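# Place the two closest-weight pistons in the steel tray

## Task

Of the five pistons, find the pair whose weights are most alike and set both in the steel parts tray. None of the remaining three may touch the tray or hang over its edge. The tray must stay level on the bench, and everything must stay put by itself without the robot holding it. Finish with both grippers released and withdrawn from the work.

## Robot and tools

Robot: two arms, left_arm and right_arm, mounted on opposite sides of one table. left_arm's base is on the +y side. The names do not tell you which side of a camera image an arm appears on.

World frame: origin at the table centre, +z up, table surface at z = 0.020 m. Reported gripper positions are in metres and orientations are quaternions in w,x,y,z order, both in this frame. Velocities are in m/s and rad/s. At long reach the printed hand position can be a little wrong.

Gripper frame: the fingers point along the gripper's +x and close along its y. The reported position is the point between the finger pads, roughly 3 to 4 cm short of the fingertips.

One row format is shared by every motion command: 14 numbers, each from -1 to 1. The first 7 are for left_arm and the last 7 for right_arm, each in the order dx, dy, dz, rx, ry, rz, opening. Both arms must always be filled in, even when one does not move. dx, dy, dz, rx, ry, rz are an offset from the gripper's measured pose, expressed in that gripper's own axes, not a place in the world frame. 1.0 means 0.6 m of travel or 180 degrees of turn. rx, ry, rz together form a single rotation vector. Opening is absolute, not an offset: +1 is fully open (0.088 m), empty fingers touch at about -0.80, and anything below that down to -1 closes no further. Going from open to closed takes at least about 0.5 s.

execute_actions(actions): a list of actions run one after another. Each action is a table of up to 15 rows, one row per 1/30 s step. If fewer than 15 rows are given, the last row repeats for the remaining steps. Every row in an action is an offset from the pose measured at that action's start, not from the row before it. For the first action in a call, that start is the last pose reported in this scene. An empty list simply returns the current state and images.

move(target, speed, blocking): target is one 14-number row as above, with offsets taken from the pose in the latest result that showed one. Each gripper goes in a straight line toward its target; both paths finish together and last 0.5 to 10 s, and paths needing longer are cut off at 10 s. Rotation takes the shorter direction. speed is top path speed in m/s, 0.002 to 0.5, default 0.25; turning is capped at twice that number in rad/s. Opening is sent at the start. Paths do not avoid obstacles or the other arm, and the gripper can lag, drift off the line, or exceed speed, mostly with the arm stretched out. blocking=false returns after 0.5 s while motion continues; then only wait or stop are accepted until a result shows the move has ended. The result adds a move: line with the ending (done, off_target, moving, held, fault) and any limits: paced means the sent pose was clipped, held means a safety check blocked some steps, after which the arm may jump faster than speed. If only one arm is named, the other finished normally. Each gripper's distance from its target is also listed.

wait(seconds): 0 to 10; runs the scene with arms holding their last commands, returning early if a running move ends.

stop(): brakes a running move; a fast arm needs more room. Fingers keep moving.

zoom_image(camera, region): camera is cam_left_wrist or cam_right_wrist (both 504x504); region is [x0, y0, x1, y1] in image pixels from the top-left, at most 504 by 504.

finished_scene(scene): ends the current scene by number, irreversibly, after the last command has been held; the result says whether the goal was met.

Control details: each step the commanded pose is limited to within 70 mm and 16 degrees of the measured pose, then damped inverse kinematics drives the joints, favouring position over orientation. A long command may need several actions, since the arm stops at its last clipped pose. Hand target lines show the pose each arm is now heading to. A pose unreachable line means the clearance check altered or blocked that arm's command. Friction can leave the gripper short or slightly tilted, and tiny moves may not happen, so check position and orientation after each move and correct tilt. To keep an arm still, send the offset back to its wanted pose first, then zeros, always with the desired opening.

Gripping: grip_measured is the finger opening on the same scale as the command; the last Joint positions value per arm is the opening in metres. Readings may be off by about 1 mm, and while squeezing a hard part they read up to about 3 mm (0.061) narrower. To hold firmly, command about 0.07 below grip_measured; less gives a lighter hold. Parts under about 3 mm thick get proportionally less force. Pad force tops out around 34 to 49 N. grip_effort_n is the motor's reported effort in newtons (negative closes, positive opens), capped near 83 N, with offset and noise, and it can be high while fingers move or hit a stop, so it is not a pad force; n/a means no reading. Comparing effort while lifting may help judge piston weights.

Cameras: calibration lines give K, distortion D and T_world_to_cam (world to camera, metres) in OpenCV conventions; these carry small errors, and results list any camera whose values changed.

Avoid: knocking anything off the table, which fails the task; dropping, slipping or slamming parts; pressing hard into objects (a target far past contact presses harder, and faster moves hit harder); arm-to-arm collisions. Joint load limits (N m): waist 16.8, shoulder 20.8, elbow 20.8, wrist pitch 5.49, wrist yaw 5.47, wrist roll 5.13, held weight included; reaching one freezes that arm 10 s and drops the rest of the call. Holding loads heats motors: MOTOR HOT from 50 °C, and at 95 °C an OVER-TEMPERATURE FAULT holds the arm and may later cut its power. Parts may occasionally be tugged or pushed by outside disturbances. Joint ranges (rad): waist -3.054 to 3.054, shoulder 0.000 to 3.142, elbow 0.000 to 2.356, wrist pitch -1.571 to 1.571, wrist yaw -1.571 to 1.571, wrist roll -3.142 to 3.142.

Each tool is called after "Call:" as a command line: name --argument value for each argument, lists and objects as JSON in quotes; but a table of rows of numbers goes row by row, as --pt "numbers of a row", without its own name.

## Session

Call:
execute_actions --actions '[]'

Scene clock: 0.00 s.
left_arm: end_effector_position=(+0.1555, +0.2484, +0.2890) grip_measured=+0.836 grip_effort_n=n/a end_effector_quat_wxyz=(-0.386, +0.117, -0.907, -0.119) end_effector_velocity=(-0.002, +0.002, +0.001) end_effector_angular_velocity=(+0.009, +0.010, +0.004) | right_arm: end_effector_position=(+0.1252, -0.4561, +0.3795) grip_measured=+0.819 grip_effort_n=n/a end_effector_quat_wxyz=(+0.628, -0.570, +0.375, +0.373) end_effector_velocity=(+0.000, +0.003, +0.000) end_effector_angular_velocity=(+0.018, -0.002, +0.014)
Joint positions: left_arm=[ 0.599  1.322  0.968 -1.37   0.742 -1.53   0.08 ] | right_arm=[-0.994  1.432  1.583 -1.27   0.079 -1.256  0.079]
Joint velocities: left_arm=[-0.002 -0.002 -0.002 -0.007  0.007 -0.007 -0.   ] | right_arm=[-0.002 -0.002 -0.002  0.007 -0.022 -0.007 -0.   ]
Motor temperatures (°C, as the motors report them): left_arm=[30 31 32 30 30 31] | right_arm=[28 34 33 29 31 29]
Heat: left arm: hottest elbow 32 °C (+0.0 °C/min); right arm: hottest shoulder 34 °C (+0.0 °C/min).
Hand target (left_arm): +0.155, +0.248, +0.289; +0.386, -0.117, +0.907, +0.119
Hand target (right_arm): +0.125, -0.456, +0.380; +0.628, -0.570, +0.375, +0.373
camera_calibration (this result's frames):
cam_left_wrist: T_world_to_cam=[[0.3359, -0.935166, -0.112405, 0.211164], [-0.350657, -0.234918, 0.906561, -0.124633], [-0.874192, -0.265098, -0.406832, 0.387558], [0, 0, 0, 1]] pos_world=[0.224167, 0.270936, 0.294394]
cam_right_wrist: T_world_to_cam=[[0.891555, -0.0314586, 0.451819, -0.290303], [-0.171362, -0.946854, 0.272216, -0.481129], [0.419243, -0.32012, -0.849563, 0.206528], [0, 0, 0, 1]] pos_world=[0.0897884, -0.398578, 0.437594]

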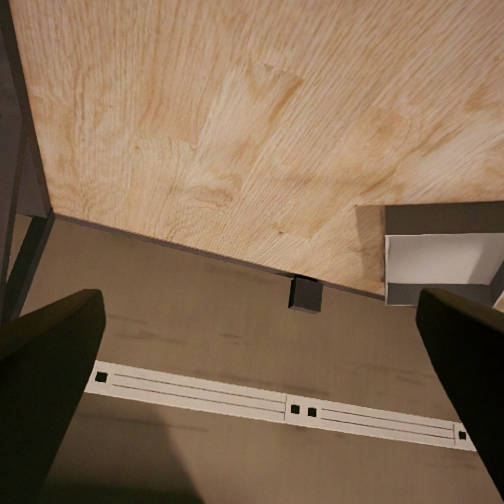

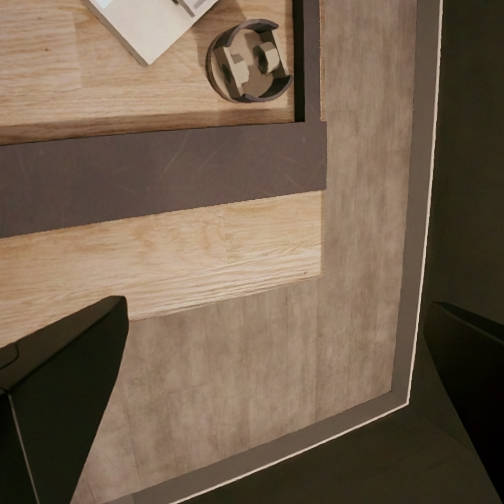

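Call:
move --target '[0,0,0,0.706,-0.415,-0.183,1,0,0.2,0.17,0,-0.15,0.145,1]' --speed 0.4

Scene clock: 6.67 s.
left_arm: end_effector_position=(+0.1561, +0.2475, +0.2916) grip_measured=+0.997 grip_effort_n=12.3 end_effector_quat_wxyz=(+0.654, +0.149, +0.113, -0.733) end_effector_velocity=(-0.002, +0.001, -0.003) end_effector_angular_velocity=(+0.006, +0.005, -0.020) | right_arm: end_effector_position=(+0.0255, -0.3443, +0.3373) grip_measured=+0.979 grip_effort_n=20.7 end_effector_quat_wxyz=(+0.601, -0.371, +0.333, +0.624) end_effector_velocity=(-0.005, +0.001, +0.001) end_effector_angular_velocity=(+0.015, +0.027, -0.011)
Joint positions: left_arm=[-0.051  0.229  0.285 -0.438 -0.187 -0.044  0.088] | right_arm=[-0.778  1.369  1.354 -1.291 -0.462 -1.086  0.087]
Joint velocities: left_arm=[ 0.017 -0.012 -0.007 -0.007  0.037  0.007 -0.   ] | right_arm=[ 0.002 -0.007 -0.007 -0.007 -0.022  0.022 -0.   ]
Motor temperatures (°C, as the motors report them): left_arm=[30 31 32 30 30 31] | right_arm=[28 34 33 29 31 29]
Heat: left arm: hottest elbow 32 °C (+0.0 °C/min); right arm: hottest shoulder 34 °C (+0.0 °C/min).
Hand target (left_arm): +0.156, +0.248, +0.289; +0.652, +0.150, +0.113, -0.735
Hand target (right_arm): +0.023, -0.344, +0.335; +0.600, -0.370, +0.334, +0.626
Off the commanded pose (left_arm): 0.003 m, 0 deg.
Off the commanded pose (right_arm): 0.005 m, 1 deg.
move: done
camera_calibration (this result's frames):
cam_left_wrist: T_world_to_cam=[[-0.989813, 0.142349, -0.00254021, 0.118666], [0.102101, 0.69729, -0.70948, 0.0428059], [-0.0992225, -0.702512, -0.704721, 0.463061], [0, 0, 0, 1]] pos_world=[0.159033, 0.278566, 0.357]
cam_right_wrist: T_world_to_cam=[[0.994483, 0.0834532, 0.0635497, -0.0109178], [0.0926511, -0.982897, -0.159154, -0.254495], [0.049181, 0.164163, -0.985206, 0.470151], [0, 0, 0, 1]] pos_world=[0.0113143, -0.326413, 0.423385]

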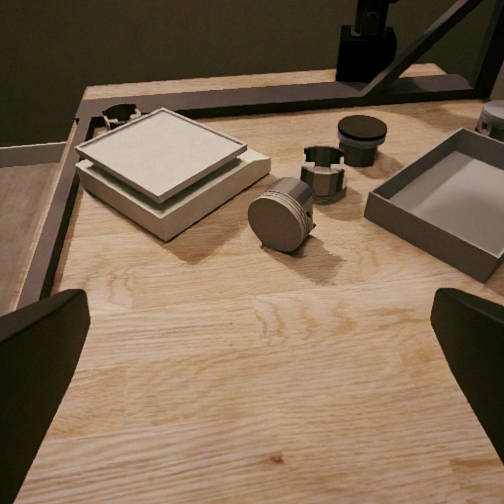

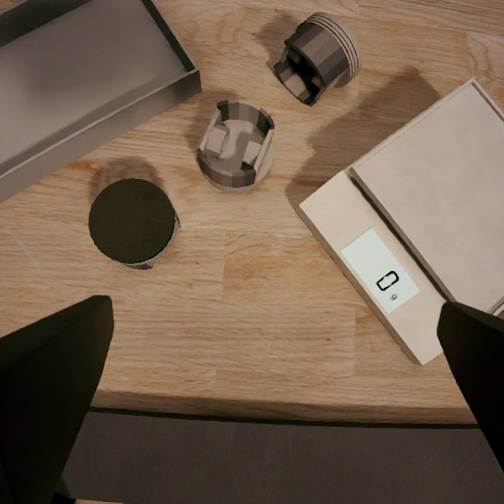

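Call:
move --target '[0,0,0,0,0,0,1,0.38,0.173,-0.03,0.02,0.168,0,1]'

Scene clock: 12.97 s.
left_arm: end_effector_position=(+0.1561, +0.2475, +0.2916) grip_measured=+0.997 grip_effort_n=12.3 end_effector_quat_wxyz=(+0.654, +0.149, +0.113, -0.734) end_effector_velocity=(+0.001, +0.002, -0.005) end_effector_angular_velocity=(+0.019, -0.016, +0.002) | right_arm: end_effector_position=(-0.0808, -0.2519, +0.1295) grip_measured=+0.979 grip_effort_n=20.7 end_effector_quat_wxyz=(+0.503, -0.500, +0.498, +0.499) end_effector_velocity=(-0.003, -0.003, -0.005) end_effector_angular_velocity=(-0.023, +0.016, +0.010)
Joint positions: left_arm=[-0.048  0.227  0.284 -0.437 -0.183 -0.041  0.088] | right_arm=[-0.031  1.778  1.004 -0.792  0.004 -0.336  0.087]
Joint velocities: left_arm=[-0.002 -0.002 -0.002 -0.022 -0.007  0.007 -0.   ] | right_arm=[ 0.002  0.017 -0.002 -0.007 -0.007 -0.007 -0.   ]
Motor temperatures (°C, as the motors report them): left_arm=[30 31 33 31 30 31] | right_arm=[28 35 34 29 31 29]
Heat: left arm: hottest elbow 33 °C (+4.6 °C/min); right arm: hottest shoulder 35 °C (+4.6 °C/min).
Hand target (left_arm): +0.156, +0.248, +0.292; +0.654, +0.149, +0.113, -0.733
Hand target (right_arm): -0.080, -0.248, +0.129; +0.505, -0.500, +0.496, +0.499
Off the commanded pose (left_arm): 0.000 m, 0 deg.
Off the commanded pose (right_arm): 0.004 m, 1 deg.
move: done
camera_calibration (this result's frames):
cam_left_wrist: T_world_to_cam=[[-0.989517, 0.144386, -0.00288108, 0.118139], [0.103657, 0.696217, -0.710308, 0.0431058], [-0.100553, -0.70316, -0.703886, 0.463225], [0, 0, 0, 1]] pos_world=[0.159011, 0.278653, 0.357016]
cam_right_wrist: T_world_to_cam=[[0.999046, 0.0391635, 0.0193432, 0.0951978], [0.0297803, -0.934665, 0.354281, -0.246338], [0.0319543, -0.353367, -0.934939, 0.117281], [0, 0, 0, 1]] pos_world=[-0.0915185, -0.192528, 0.195082]

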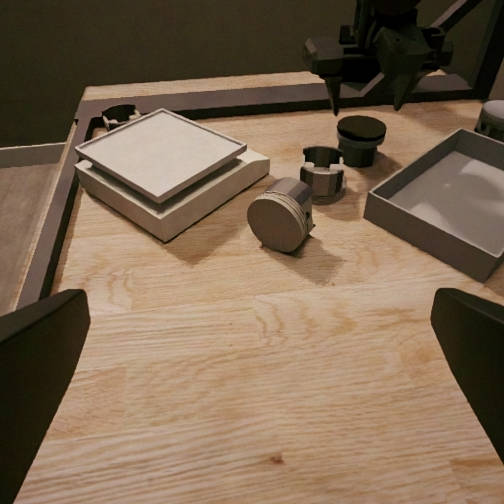

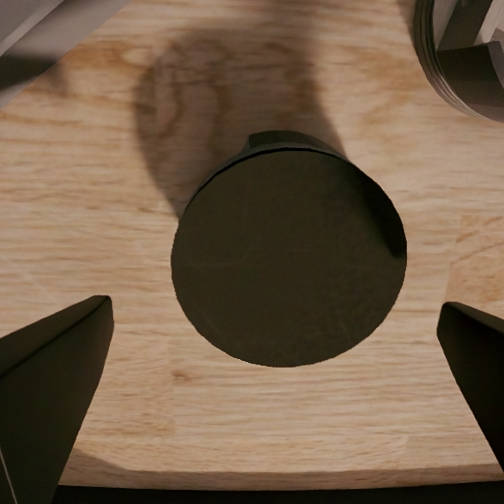

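Centre ≈(-.076,-.241).

Call:
move --target '[0,0,0,0,0,0,1,0.03,-0.008,0.016,0,0,0,1]'

Call:
move --target '[0,0,0,0,0,0,1,0.075,0,-0.004,0,0,0,1]' --speed 0.08

Call:
move --target '[0,0,0,0,0,0,1,0,0,0,0,0,0,0.45]'

Call:
move --target '[0,0,0,0,0,0,1,-0.17,0,0,0,0,0,0.45]' --speed 0.15

Call:
move --target '[0,0,0,0,0,0,1,0,-0.49,-0.01,0,0,0,0.45]' --speed 0.2

Scene clock: 16.40 s.
left_arm: end_effector_position=(+0.1561, +0.2475, +0.2916) grip_measured=+0.997 grip_effort_n=12.3 end_effector_quat_wxyz=(+0.654, +0.149, +0.113, -0.734) end_effector_velocity=(+0.005, +0.000, -0.002) end_effector_angular_velocity=(+0.005, +0.005, +0.040) | right_arm: end_effector_position=(-0.0781, -0.2455, +0.1123) grip_measured=+0.979 grip_effort_n=20.7 end_effector_quat_wxyz=(+0.501, -0.501, +0.499, +0.498) end_effector_velocity=(-0.003, -0.002, -0.001) end_effector_angular_velocity=(-0.004, +0.025, +0.005)
Joint positions: left_arm=[-0.048  0.227  0.284 -0.437 -0.183 -0.041  0.088] | right_arm=[-0.033  1.842  1.005 -0.733  0.004 -0.338  0.087]
Joint velocities: left_arm=[-0.002 -0.002 -0.002 -0.007 -0.037 -0.022  0.   ] | right_arm=[-0.002  0.002 -0.002 -0.007 -0.022 -0.007 -0.   ]
Motor temperatures (°C, as the motors report them): left_arm=[30 31 33 31 30 31] | right_arm=[28 35 34 29 31 29]
Heat: left arm: hottest elbow 33 °C (+3.7 °C/min); right arm: hottest shoulder 35 °C (+3.7 °C/min).
Hand target (left_arm): +0.156, +0.248, +0.292; +0.654, +0.149, +0.113, -0.734
Hand target (right_arm): -0.076, -0.242, +0.112; +0.503, -0.500, +0.498, +0.499
Off the commanded pose (left_arm): 0.000 m, 0 deg.
Off the commanded pose (right_arm): 0.004 m, 0 deg.
move: done
camera_calibration (this result's frames):
cam_left_wrist: T_world_to_cam=[[-0.989517, 0.144386, -0.00288108, 0.118139], [0.103657, 0.696217, -0.710308, 0.0431058], [-0.100553, -0.70316, -0.703886, 0.463225], [0, 0, 0, 1]] pos_world=[0.159011, 0.278653, 0.357016]
cam_right_wrist: T_world_to_cam=[[0.999069, 0.0392307, 0.0179379, 0.0927224], [0.0302306, -0.933381, 0.357611, -0.234328], [0.0307722, -0.356735, -0.933699, 0.102239], [0, 0, 0, 1]] pos_world=[-0.0886984, -0.185883, 0.177595]

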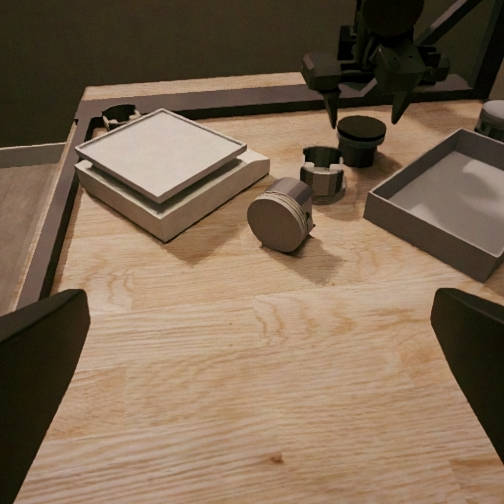

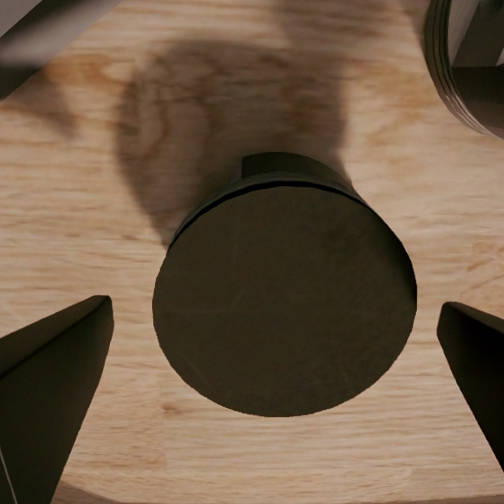

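Scene clock: 17.40 s.
left_arm: end_effector_position=(+0.1561, +0.2475, +0.2916) grip_measured=+0.997 grip_effort_n=12.3 end_effector_quat_wxyz=(+0.654, +0.149, +0.113, -0.734) end_effector_velocity=(+0.003, +0.000, -0.002) end_effector_angular_velocity=(+0.005, -0.003, +0.021) | right_arm: end_effector_position=(-0.0772, -0.2431, +0.0724) grip_measured=+0.979 grip_effort_n=20.7 end_effector_quat_wxyz=(+0.507, -0.498, +0.494, +0.501) end_effector_velocity=(-0.002, -0.009, -0.005) end_effector_angular_velocity=(-0.037, +0.021, +0.000)
Joint positions: left_arm=[-0.048  0.227  0.284 -0.437 -0.183 -0.041  0.088] | right_arm=[-0.033  1.939  0.94  -0.553  0.004 -0.338  0.087]
Joint velocities: left_arm=[-0.002 -0.002 -0.002 -0.007 -0.022 -0.007 -0.   ] | right_arm=[-0.007  0.012 -0.007 -0.022 -0.007 -0.007 -0.   ]
Motor temperatures (°C, as the motors report them): left_arm=[30 31 33 31 30 31] | right_arm=[28 35 34 29 31 29]
Heat: left arm: hottest elbow 33 °C (+3.4 °C/min); right arm: hottest shoulder 35 °C (+3.4 °C/min).
Hand target (left_arm): +0.156, +0.248, +0.292; +0.654, +0.149, +0.113, -0.734
Hand target (right_arm): -0.078, -0.248, +0.067; +0.501, -0.501, +0.499, +0.498
Off the commanded pose (left_arm): 0.000 m, 0 deg.
Off the commanded pose (right_arm): 0.007 m, 1 deg.
move: done
camera_calibration (this result's frames):
cam_left_wrist: T_world_to_cam=[[-0.989517, 0.144386, -0.00288108, 0.118139], [0.103657, 0.696217, -0.710308, 0.0431058], [-0.100553, -0.70316, -0.703886, 0.463225], [0, 0, 0, 1]] pos_world=[0.159011, 0.278653, 0.357016]
cam_right_wrist: T_world_to_cam=[[0.998945, 0.0388803, 0.0244224, 0.0919147], [0.0281855, -0.939172, 0.342289, -0.218278], [0.0362451, -0.34124, -0.939277, 0.0704699], [0, 0, 0, 1]] pos_world=[-0.0882197, -0.184528, 0.13866]

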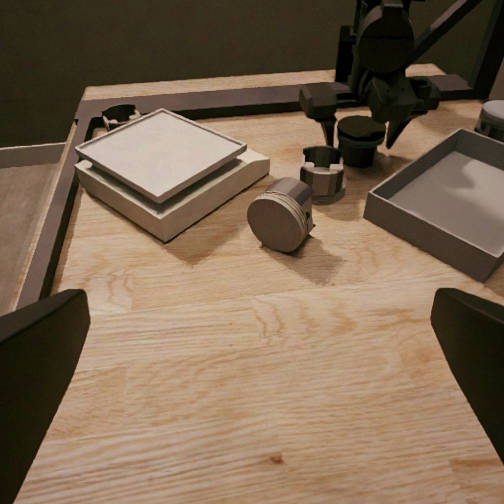

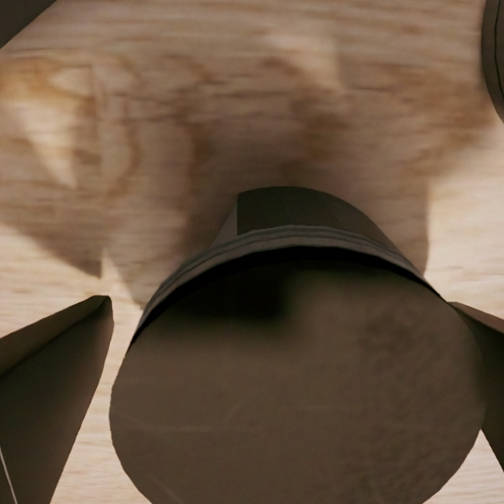

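Scene clock: 17.90 s.
left_arm: end_effector_position=(+0.1561, +0.2475, +0.2916) grip_measured=+0.997 grip_effort_n=12.3 end_effector_quat_wxyz=(+0.654, +0.149, +0.113, -0.734) end_effector_velocity=(-0.001, +0.002, -0.005) end_effector_angular_velocity=(+0.023, +0.003, -0.007) | right_arm: end_effector_position=(-0.0770, -0.2431, +0.0724) grip_measured=+0.569 grip_effort_n=-83.5 end_effector_quat_wxyz=(+0.507, -0.498, +0.494, +0.501) end_effector_velocity=(-0.001, -0.002, +0.000) end_effector_angular_velocity=(-0.005, +0.009, +0.020)
Joint positions: left_arm=[-0.048  0.227  0.284 -0.437 -0.183 -0.041  0.088] | right_arm=[-0.033  1.939  0.94  -0.553  0.005 -0.338  0.067]
Joint velocities: left_arm=[-0.002 -0.002 -0.002 -0.022  0.007 -0.007  0.   ] | right_arm=[-0.002 -0.002 -0.002 -0.007 -0.007 -0.022 -0.   ]
Motor temperatures (°C, as the motors report them): left_arm=[30 31 33 32 30 31] | right_arm=[28 35 34 29 31 29]
Heat: left arm: hottest elbow 33 °C (+3.4 °C/min); right arm: hottest shoulder 35 °C (+3.4 °C/min).
Hand target (left_arm): +0.156, +0.248, +0.292; +0.654, +0.149, +0.113, -0.734
Hand target (right_arm): -0.077, -0.243, +0.072; +0.507, -0.498, +0.494, +0.501
Off the commanded pose (left_arm): 0.000 m, 0 deg.
Off the commanded pose (right_arm): 0.000 m, 0 deg.
move: done
camera_calibration (this result's frames):
cam_left_wrist: T_world_to_cam=[[-0.989517, 0.144386, -0.00288108, 0.118139], [0.103657, 0.696217, -0.710308, 0.0431058], [-0.100553, -0.70316, -0.703886, 0.463225], [0, 0, 0, 1]] pos_world=[0.159011, 0.278653, 0.357016]
cam_right_wrist: T_world_to_cam=[[0.998919, 0.0388683, 0.0254853, 0.0916729], [0.0277957, -0.939042, 0.342677, -0.218364], [0.0372511, -0.341598, -0.939108, 0.0704232], [0, 0, 0, 1]] pos_world=[-0.0881276, -0.184559, 0.138627]

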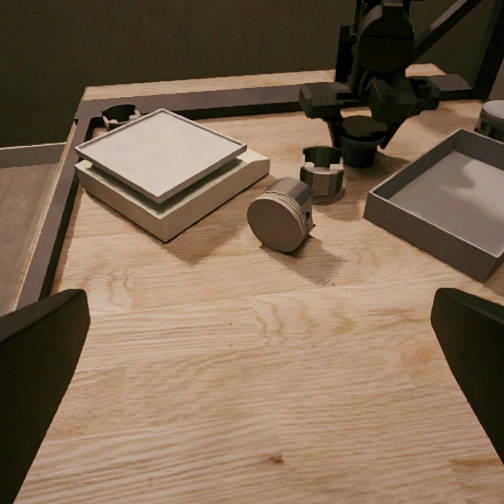

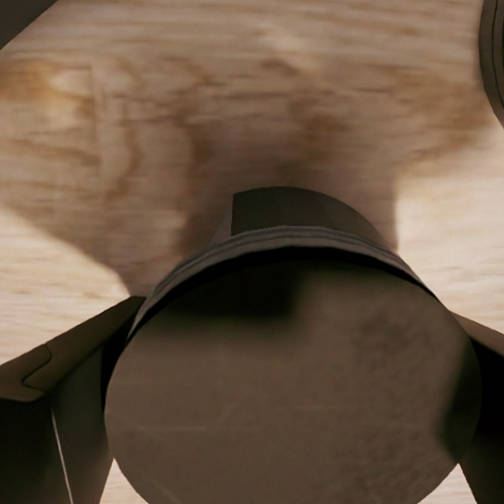

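Scene clock: 19.13 s.
left_arm: end_effector_position=(+0.1561, +0.2475, +0.2916) grip_measured=+0.997 grip_effort_n=12.3 end_effector_quat_wxyz=(+0.654, +0.149, +0.113, -0.734) end_effector_velocity=(+0.003, -0.001, +0.002) end_effector_angular_velocity=(-0.015, -0.011, +0.015) | right_arm: end_effector_position=(-0.0793, -0.2496, +0.1663) grip_measured=+0.569 grip_effort_n=-83.5 end_effector_quat_wxyz=(+0.498, -0.503, +0.502, +0.497) end_effector_velocity=(-0.000, +0.001, +0.005) end_effector_angular_velocity=(+0.000, +0.008, +0.005)
Joint positions: left_arm=[-0.048  0.227  0.284 -0.437 -0.183 -0.041  0.088] | right_arm=[-0.033  1.734  1.113 -0.958  0.005 -0.338  0.067]
Joint velocities: left_arm=[-0.002 -0.007 -0.002  0.007 -0.022  0.007 -0.   ] | right_arm=[-0.002 -0.002  0.017 -0.022 -0.007 -0.007  0.   ]
Motor temperatures (°C, as the motors report them): left_arm=[30 31 33 32 30 31] | right_arm=[28 35 34 29 31 29]
Heat: left arm: hottest elbow 33 °C (+3.1 °C/min); right arm: hottest shoulder 35 °C (+3.1 °C/min).
Hand target (left_arm): +0.156, +0.248, +0.292; +0.654, +0.149, +0.113, -0.734
Hand target (right_arm): -0.077, -0.245, +0.175; +0.507, -0.498, +0.494, +0.501
Off the commanded pose (left_arm): 0.000 m, 0 deg.
Off the commanded pose (right_arm): 0.010 m, 2 deg.
move: off_target (right_arm)
camera_calibration (this result's frames):
cam_left_wrist: T_world_to_cam=[[-0.989517, 0.144386, -0.00288108, 0.118139], [0.103657, 0.696217, -0.710308, 0.0431058], [-0.100553, -0.70316, -0.703886, 0.463225], [0, 0, 0, 1]] pos_world=[0.159011, 0.278653, 0.357016]
cam_right_wrist: T_world_to_cam=[[0.999106, 0.0393969, 0.0153333, 0.0936641], [0.0310399, -0.929857, 0.36661, -0.258003], [0.0287011, -0.365807, -0.930248, 0.148237], [0, 0, 0, 1]] pos_world=[-0.0898266, -0.18937, 0.231048]

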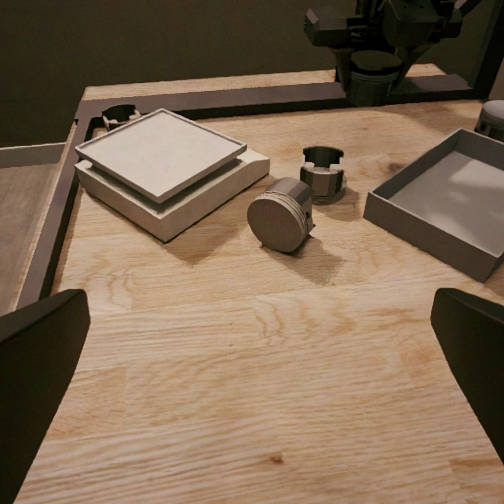

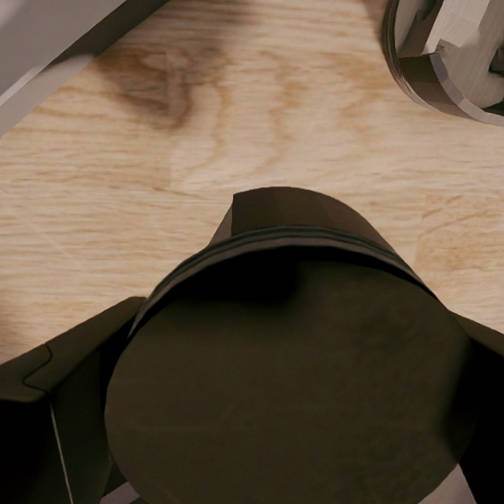

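Scene clock: 21.23 s.
left_arm: end_effector_position=(+0.1561, +0.2475, +0.2916) grip_measured=+0.997 grip_effort_n=12.3 end_effector_quat_wxyz=(+0.654, +0.149, +0.113, -0.734) end_effector_velocity=(+0.001, +0.001, -0.002) end_effector_angular_velocity=(+0.007, +0.002, +0.007) | right_arm: end_effector_position=(+0.2118, -0.2616, +0.1630) grip_measured=+0.569 grip_effort_n=-83.5 end_effector_quat_wxyz=(+0.496, -0.504, +0.506, +0.494) end_effector_velocity=(-0.002, +0.001, +0.002) end_effector_angular_velocity=(+0.000, +0.039, +0.005)
Joint positions: left_arm=[-0.048  0.227  0.284 -0.437 -0.183 -0.041  0.088] | right_arm=[-0.66   2.446  2.183 -1.319  0.016 -0.964  0.067]
Joint velocities: left_arm=[-0.002 -0.002 -0.002 -0.007 -0.007 -0.007 -0.   ] | right_arm=[-0.002  0.032  0.066 -0.066 -0.022 -0.007  0.   ]
Motor temperatures (°C, as the motors report them): left_arm=[30 31 34 32 30 31] | right_arm=[28 35 35 29 31 29]
Heat: left arm: hottest elbow 34 °C (+5.7 °C/min); right arm: hottest shoulder 35 °C (+2.8 °C/min).
Hand target (left_arm): +0.156, +0.248, +0.292; +0.654, +0.149, +0.113, -0.734
Hand target (right_arm): +0.215, -0.260, +0.164; +0.497, -0.505, +0.503, +0.494
Off the commanded pose (left_arm): 0.000 m, 0 deg.
Off the commanded pose (right_arm): 0.007 m, 1 deg.
move: done
camera_calibration (this result's frames):
cam_left_wrist: T_world_to_cam=[[-0.989517, 0.144386, -0.00288108, 0.118139], [0.103657, 0.696217, -0.710308, 0.0431058], [-0.100553, -0.70316, -0.703886, 0.463225], [0, 0, 0, 1]] pos_world=[0.159011, 0.278653, 0.357016]
cam_right_wrist: T_world_to_cam=[[0.999193, 0.0380614, 0.0128578, -0.196672], [0.0304465, -0.92622, 0.375752, -0.277402], [0.0262107, -0.375057, -0.926631, 0.129951], [0, 0, 0, 1]] pos_world=[0.201553, -0.200711, 0.22718]

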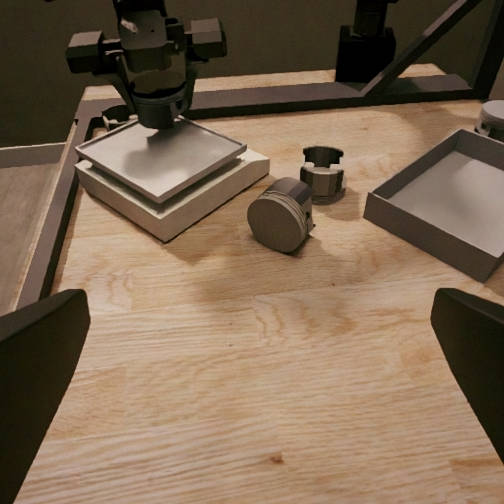

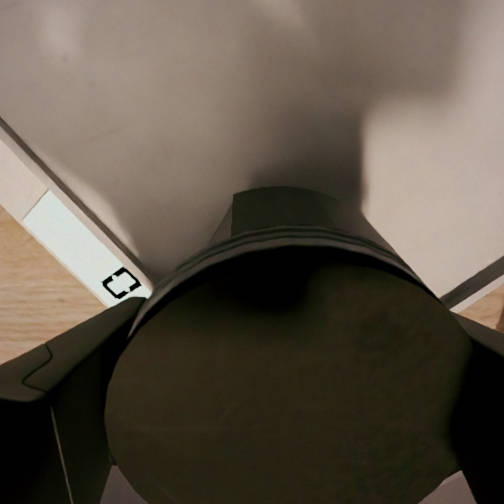

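Call:
move --target '[0,0,0,0,0,0,1,0,-0.03,0.04,0,-0.01,-0.01,0.45]' --speed 0.1

Call:
move --target '[0,0,0,0,0,0,1,0.05,0,0,0,0,0,0.45]' --speed 0.04

Call:
move --target '[0,0,0,0,0,0,1,0,0,0,0,0,0,1]'

Call:
move --target '[0,0,0,0,0,0,1,-0.09,0,0,0,0,0,1]'

Call:
move --target '[0,0,0,0,0,0,1,-0.02,0.1,0,0,0.015,0.015,1]'

Call:
move --target '[0,0,0,0,0,0,1,0.07,0.26,0.135,0,0,0,1]'

Scene clock: 26.53 s.
left_arm: end_effector_position=(+0.1561, +0.2475, +0.2916) grip_measured=+0.997 grip_effort_n=12.8 end_effector_quat_wxyz=(+0.654, +0.149, +0.113, -0.734) end_effector_velocity=(+0.003, +0.000, -0.002) end_effector_angular_velocity=(+0.005, -0.003, +0.021) | right_arm: end_effector_position=(+0.2269, -0.2417, +0.1610) grip_measured=+0.569 grip_effort_n=-83.5 end_effector_quat_wxyz=(+0.511, -0.505, +0.490, +0.494) end_effector_velocity=(+0.001, +0.000, +0.002) end_effector_angular_velocity=(+0.007, +0.002, +0.005)
Joint positions: left_arm=[-0.048  0.227  0.284 -0.437 -0.183 -0.041  0.088] | right_arm=[-0.646  2.537  2.342 -1.344  0.011 -0.951  0.067]
Joint velocities: left_arm=[-0.002 -0.002 -0.002 -0.007 -0.022 -0.007 -0.   ] | right_arm=[-0.002  0.002  0.012 -0.007 -0.007 -0.007 -0.001]
Motor temperatures (°C, as the motors report them): left_arm=[30 31 34 32 30 31] | right_arm=[28 38 35 29 31 29]
Heat: left arm: hottest elbow 34 °C (+4.5 °C/min); right arm: hottest shoulder 38 °C (+9.0 °C/min).
Hand target (left_arm): +0.156, +0.248, +0.292; +0.654, +0.149, +0.113, -0.734
Hand target (right_arm): +0.230, -0.238, +0.162; +0.516, -0.505, +0.485, +0.493
Off the commanded pose (left_arm): 0.000 m, 0 deg.
Off the commanded pose (right_arm): 0.005 m, 0 deg.
joint sent to its limit (right arm) — the command would take joint 3 (elbow) past its upper limit, so that joint was sent only as far as its limit.
move: done
camera_calibration (this result's frames):
cam_left_wrist: T_world_to_cam=[[-0.989517, 0.144386, -0.00288108, 0.118139], [0.103657, 0.696217, -0.710308, 0.0431058], [-0.100553, -0.70316, -0.703886, 0.463225], [0, 0, 0, 1]] pos_world=[0.159011, 0.278653, 0.357016]
cam_right_wrist: T_world_to_cam=[[0.998201, 0.038389, 0.0460492, -0.217528], [0.0199338, -0.936924, 0.348964, -0.25453], [0.056541, -0.347419, -0.936004, 0.136546], [0, 0, 0, 1]] pos_world=[0.21449, -0.182686, 0.226647]

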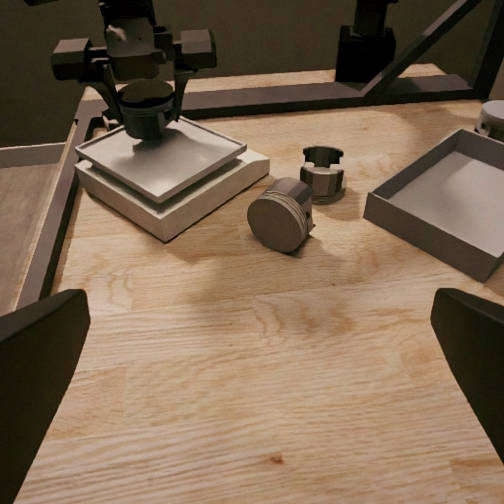

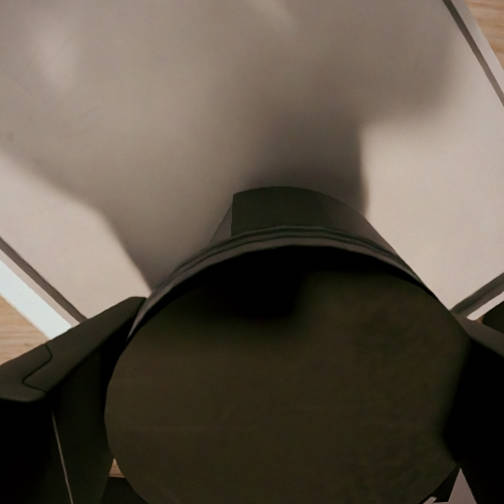

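Scene clock: 27.50 s.
left_arm: end_effector_position=(+0.1561, +0.2475, +0.2916) grip_measured=+0.997 grip_effort_n=12.3 end_effector_quat_wxyz=(+0.654, +0.149, +0.113, -0.734) end_effector_velocity=(+0.003, +0.000, -0.002) end_effector_angular_velocity=(+0.007, +0.010, +0.026) | right_arm: end_effector_position=(+0.2280, -0.2408, +0.1415) grip_measured=+0.569 grip_effort_n=-83.5 end_effector_quat_wxyz=(+0.514, -0.505, +0.487, +0.493) end_effector_velocity=(-0.006, -0.005, -0.003) end_effector_angular_velocity=(-0.010, +0.026, +0.005)
Joint positions: left_arm=[-0.048  0.227  0.284 -0.437 -0.183 -0.041  0.088] | right_arm=[-0.646  2.534  2.257 -1.254  0.01  -0.95   0.067]
Joint velocities: left_arm=[-0.002 -0.002 -0.002 -0.007 -0.022 -0.022 -0.   ] | right_arm=[-0.002 -0.012 -0.032 -0.007 -0.007 -0.007 -0.   ]
Motor temperatures (°C, as the motors report them): left_arm=[30 31 34 33 30 31] | right_arm=[28 39 35 29 31 29]
Heat: left arm: hottest elbow 34 °C (+4.4 °C/min); right arm: hottest shoulder 39 °C (+10.9 °C/min).
Hand target (left_arm): +0.156, +0.248, +0.292; +0.654, +0.149, +0.113, -0.734
Hand target (right_arm): +0.227, -0.241, +0.131; +0.511, -0.505, +0.490, +0.494
Off the commanded pose (left_arm): 0.000 m, 0 deg.
Off the commanded pose (right_arm): 0.010 m, 0 deg.
move: off_target (right_arm)
camera_calibration (this result's frames):
cam_left_wrist: T_world_to_cam=[[-0.989517, 0.144386, -0.00288108, 0.118139], [0.103657, 0.696217, -0.710308, 0.0431058], [-0.100553, -0.70316, -0.703886, 0.463225], [0, 0, 0, 1]] pos_world=[0.159011, 0.278653, 0.357016]
cam_right_wrist: T_world_to_cam=[[0.997917, 0.0370035, 0.0528387, -0.218996], [0.0165847, -0.938751, 0.344196, -0.245916], [0.0623389, -0.342603, -0.93741, 0.118488], [0, 0, 0, 1]] pos_world=[0.215231, -0.182156, 0.207287]

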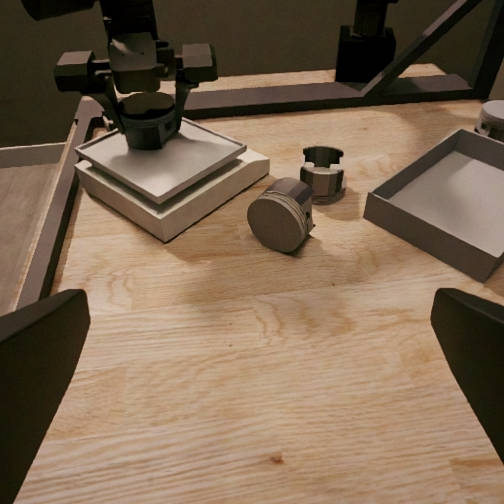

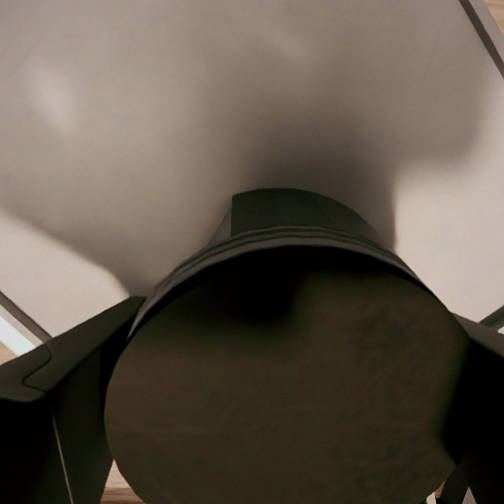

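Scene clock: 28.20 s.
left_arm: end_effector_position=(+0.1561, +0.2475, +0.2916) grip_measured=+0.997 grip_effort_n=11.9 end_effector_quat_wxyz=(+0.654, +0.149, +0.113, -0.734) end_effector_velocity=(+0.001, +0.002, -0.005) end_effector_angular_velocity=(+0.021, -0.002, +0.007) | right_arm: end_effector_position=(+0.2284, -0.2405, +0.1419) grip_measured=+0.976 grip_effort_n=20.7 end_effector_quat_wxyz=(+0.515, -0.505, +0.486, +0.493) end_effector_velocity=(-0.000, +0.003, +0.001) end_effector_angular_velocity=(+0.009, -0.002, +0.025)
Joint positions: left_arm=[-0.048  0.227  0.284 -0.437 -0.183 -0.041  0.088] | right_arm=[-0.646  2.532  2.257 -1.252  0.01  -0.95   0.087]
Joint velocities: left_arm=[-0.002 -0.002 -0.002 -0.022 -0.007 -0.007 -0.   ] | right_arm=[ 0.002 -0.002 -0.002  0.007 -0.007 -0.022  0.001]
Motor temperatures (°C, as the motors report them): left_arm=[30 31 34 33 30 31] | right_arm=[28 39 35 29 31 29]
Heat: left arm: hottest elbow 34 °C (+4.3 °C/min); right arm: hottest shoulder 39 °C (+10.6 °C/min).
Hand target (left_arm): +0.156, +0.248, +0.292; +0.654, +0.149, +0.113, -0.734
Hand target (right_arm): +0.228, -0.241, +0.141; +0.514, -0.505, +0.487, +0.493
Off the commanded pose (left_arm): 0.000 m, 0 deg.
Off the commanded pose (right_arm): 0.001 m, 0 deg.
move: done
camera_calibration (this result's frames):
cam_left_wrist: T_world_to_cam=[[-0.989517, 0.144386, -0.00288108, 0.118139], [0.103657, 0.696217, -0.710308, 0.0431058], [-0.100553, -0.70316, -0.703886, 0.463225], [0, 0, 0, 1]] pos_world=[0.159011, 0.278653, 0.357016]
cam_right_wrist: T_world_to_cam=[[0.997783, 0.0369078, 0.0553863, -0.219791], [0.0157305, -0.939358, 0.342576, -0.245533], [0.0646713, -0.340945, -0.937856, 0.11893], [0, 0, 0, 1]] pos_world=[0.215475, -0.181983, 0.207826]

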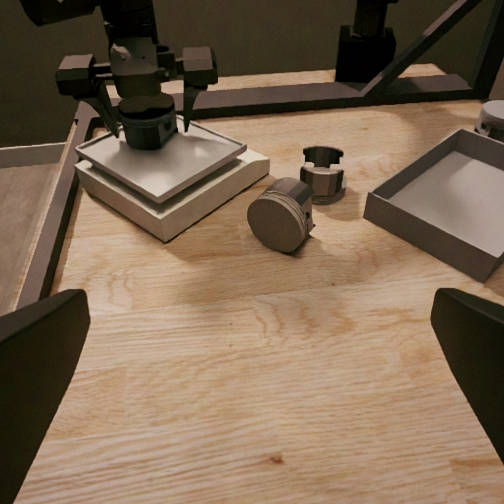

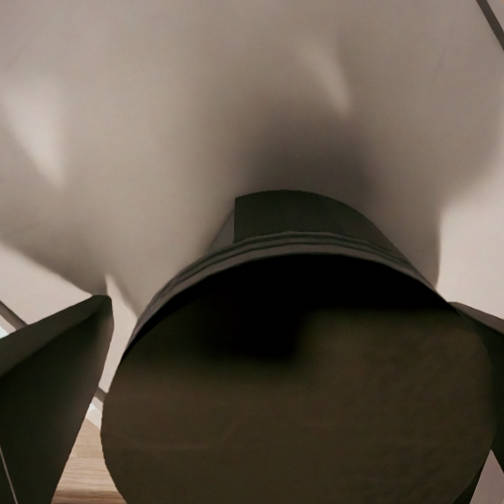

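Scene clock: 29.07 s.
left_arm: end_effector_position=(+0.1561, +0.2475, +0.2916) grip_measured=+0.997 grip_effort_n=12.3 end_effector_quat_wxyz=(+0.654, +0.149, +0.113, -0.734) end_effector_velocity=(+0.004, +0.000, -0.002) end_effector_angular_velocity=(+0.007, +0.010, +0.031) | right_arm: end_effector_position=(+0.2248, -0.2431, +0.1873) grip_measured=+0.979 grip_effort_n=20.7 end_effector_quat_wxyz=(+0.521, -0.506, +0.480, +0.492) end_effector_velocity=(-0.005, -0.004, -0.003) end_effector_angular_velocity=(-0.012, +0.030, -0.009)
Joint positions: left_arm=[-0.048  0.227  0.284 -0.437 -0.183 -0.041  0.088] | right_arm=[-0.646  2.486  2.35  -1.374  0.01  -0.95   0.087]
Joint velocities: left_arm=[ 0.002 -0.002 -0.002 -0.007 -0.022 -0.022 -0.   ] | right_arm=[-0.002  0.002 -0.007 -0.022 -0.007  0.007 -0.   ]
Motor temperatures (°C, as the motors report them): left_arm=[30 31 34 33 30 31] | right_arm=[28 40 36 29 31 29]
Heat: left arm: hottest elbow 34 °C (+4.1 °C/min); right arm: hottest shoulder 40 °C (+12.4 °C/min).
Hand target (left_arm): +0.156, +0.248, +0.292; +0.654, +0.149, +0.113, -0.734
Hand target (right_arm): +0.226, -0.242, +0.196; +0.528, -0.507, +0.473, +0.490
Off the commanded pose (left_arm): 0.000 m, 0 deg.
Off the commanded pose (right_arm): 0.009 m, 1 deg.
joint sent to its limit (right arm) — the command would take joint 3 (elbow) past its upper limit, so that joint was sent only as far as its limit.
move: off_target (right_arm)
camera_calibration (this result's frames):
cam_left_wrist: T_world_to_cam=[[-0.989517, 0.144386, -0.00288108, 0.118139], [0.103657, 0.696217, -0.710308, 0.0431058], [-0.100553, -0.70316, -0.703886, 0.463225], [0, 0, 0, 1]] pos_world=[0.159011, 0.278653, 0.357016]
cam_right_wrist: T_world_to_cam=[[0.996842, 0.0362393, 0.0706599, -0.221365], [0.0106903, -0.94294, 0.33279, -0.261373], [0.0786882, -0.330984, -0.94035, 0.16058], [0, 0, 0, 1]] pos_world=[0.210825, -0.185287, 0.253626]

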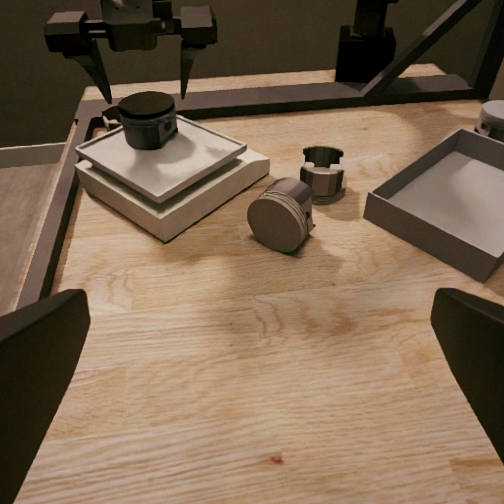

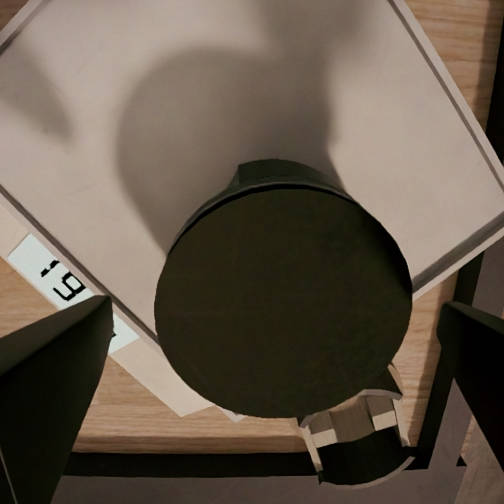

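Scene clock: 30.07 s.
left_arm: end_effector_position=(+0.1561, +0.2475, +0.2916) grip_measured=+0.997 grip_effort_n=12.3 end_effector_quat_wxyz=(+0.654, +0.149, +0.113, -0.734) end_effector_velocity=(+0.000, -0.000, +0.001) end_effector_angular_velocity=(-0.007, +0.006, +0.007) | right_arm: end_effector_position=(+0.1667, -0.2419, +0.1939) grip_measured=+0.979 grip_effort_n=20.7 end_effector_quat_wxyz=(+0.497, -0.505, +0.505, +0.493) end_effector_velocity=(-0.001, -0.001, +0.003) end_effector_angular_velocity=(+0.010, -0.000, +0.019)
Joint positions: left_arm=[-0.048  0.227  0.284 -0.437 -0.183 -0.041  0.088] | right_arm=[-0.567  2.31   2.067 -1.337  0.017 -0.87   0.087]
Joint velocities: left_arm=[-0.002 -0.002 -0.002  0.007 -0.007 -0.007 -0.   ] | right_arm=[-0.002 -0.017 -0.017  0.007 -0.007 -0.022 -0.   ]
Motor temperatures (°C, as the motors report them): left_arm=[30 31 34 33 30 31] | right_arm=[28 40 36 29 31 29]
Heat: left arm: hottest elbow 34 °C (+4.0 °C/min); right arm: hottest shoulder 40 °C (+12.0 °C/min).
Hand target (left_arm): +0.156, +0.248, +0.292; +0.654, +0.149, +0.113, -0.734
Hand target (right_arm): +0.164, -0.243, +0.196; +0.498, -0.506, +0.503, +0.492
Off the commanded pose (left_arm): 0.000 m, 0 deg.
Off the commanded pose (right_arm): 0.003 m, 0 deg.
move: done
camera_calibration (this result's frames):
cam_left_wrist: T_world_to_cam=[[-0.989517, 0.144386, -0.00288108, 0.118139], [0.103657, 0.696217, -0.710308, 0.0431058], [-0.100553, -0.70316, -0.703886, 0.463225], [0, 0, 0, 1]] pos_world=[0.159011, 0.278653, 0.357016]
cam_right_wrist: T_world_to_cam=[[0.999131, 0.038085, 0.0169253, -0.153522], [0.0289513, -0.926379, 0.375477, -0.269126], [0.0299794, -0.374661, -0.926677, 0.16664], [0, 0, 0, 1]] pos_world=[0.156184, -0.181033, 0.25807]

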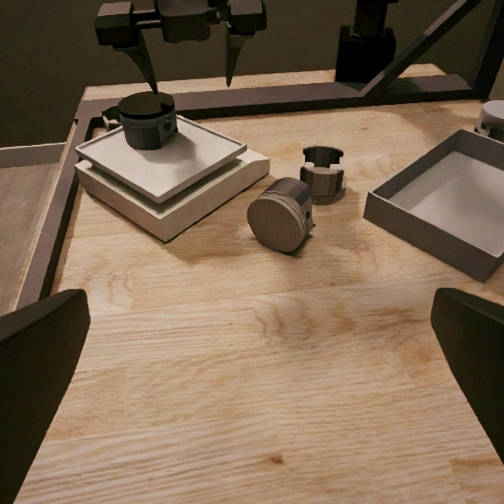

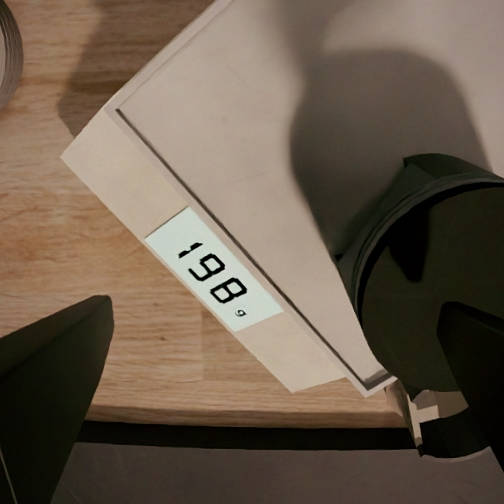

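Scene clock: 31.33 s.
left_arm: end_effector_position=(+0.1561, +0.2475, +0.2916) grip_measured=+0.997 grip_effort_n=12.3 end_effector_quat_wxyz=(+0.654, +0.149, +0.113, -0.734) end_effector_velocity=(-0.003, -0.000, +0.001) end_effector_angular_velocity=(-0.007, -0.002, -0.017) | right_arm: end_effector_position=(+0.0138, -0.1578, +0.1499) grip_measured=+0.979 grip_effort_n=20.7 end_effector_quat_wxyz=(+0.497, -0.503, +0.505, +0.495) end_effector_velocity=(-0.004, +0.000, -0.002) end_effector_angular_velocity=(+0.001, +0.008, -0.000)
Joint positions: left_arm=[-0.048  0.227  0.284 -0.437 -0.183 -0.041  0.088] | right_arm=[-0.17   2.202  1.71  -1.093  0.007 -0.473  0.087]
Joint velocities: left_arm=[-0.007 -0.002 -0.002  0.007  0.007  0.007 -0.   ] | right_arm=[ 0.007 -0.002 -0.012  0.007 -0.007  0.007 -0.   ]
Motor temperatures (°C, as the motors report them): left_arm=[30 31 35 33 30 31] | right_arm=[28 41 36 29 31 29]
Heat: left arm: hottest elbow 35 °C (+5.7 °C/min); right arm: hottest shoulder 41 °C (+13.4 °C/min).
Hand target (left_arm): +0.156, +0.248, +0.292; +0.654, +0.149, +0.113, -0.734
Hand target (right_arm): +0.011, -0.159, +0.151; +0.498, -0.503, +0.504, +0.495
Off the commanded pose (left_arm): 0.000 m, 0 deg.
Off the commanded pose (right_arm): 0.004 m, 0 deg.
move: done
camera_calibration (this result's frames):
cam_left_wrist: T_world_to_cam=[[-0.989517, 0.144386, -0.00288108, 0.118139], [0.103657, 0.696217, -0.710308, 0.0431058], [-0.100553, -0.70316, -0.703886, 0.463225], [0, 0, 0, 1]] pos_world=[0.159011, 0.278653, 0.357016]
cam_right_wrist: T_world_to_cam=[[0.999211, 0.0375887, 0.0128234, -0.00265012], [0.0301194, -0.927646, 0.372244, -0.169937], [0.0258877, -0.371564, -0.928046, 0.162758], [0, 0, 0, 1]] pos_world=[0.00355299, -0.0970668, 0.214339]

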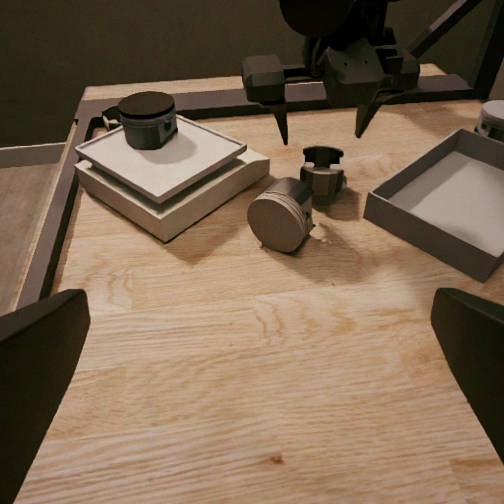

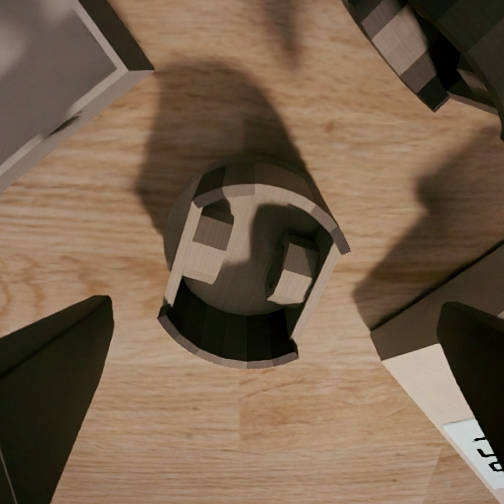

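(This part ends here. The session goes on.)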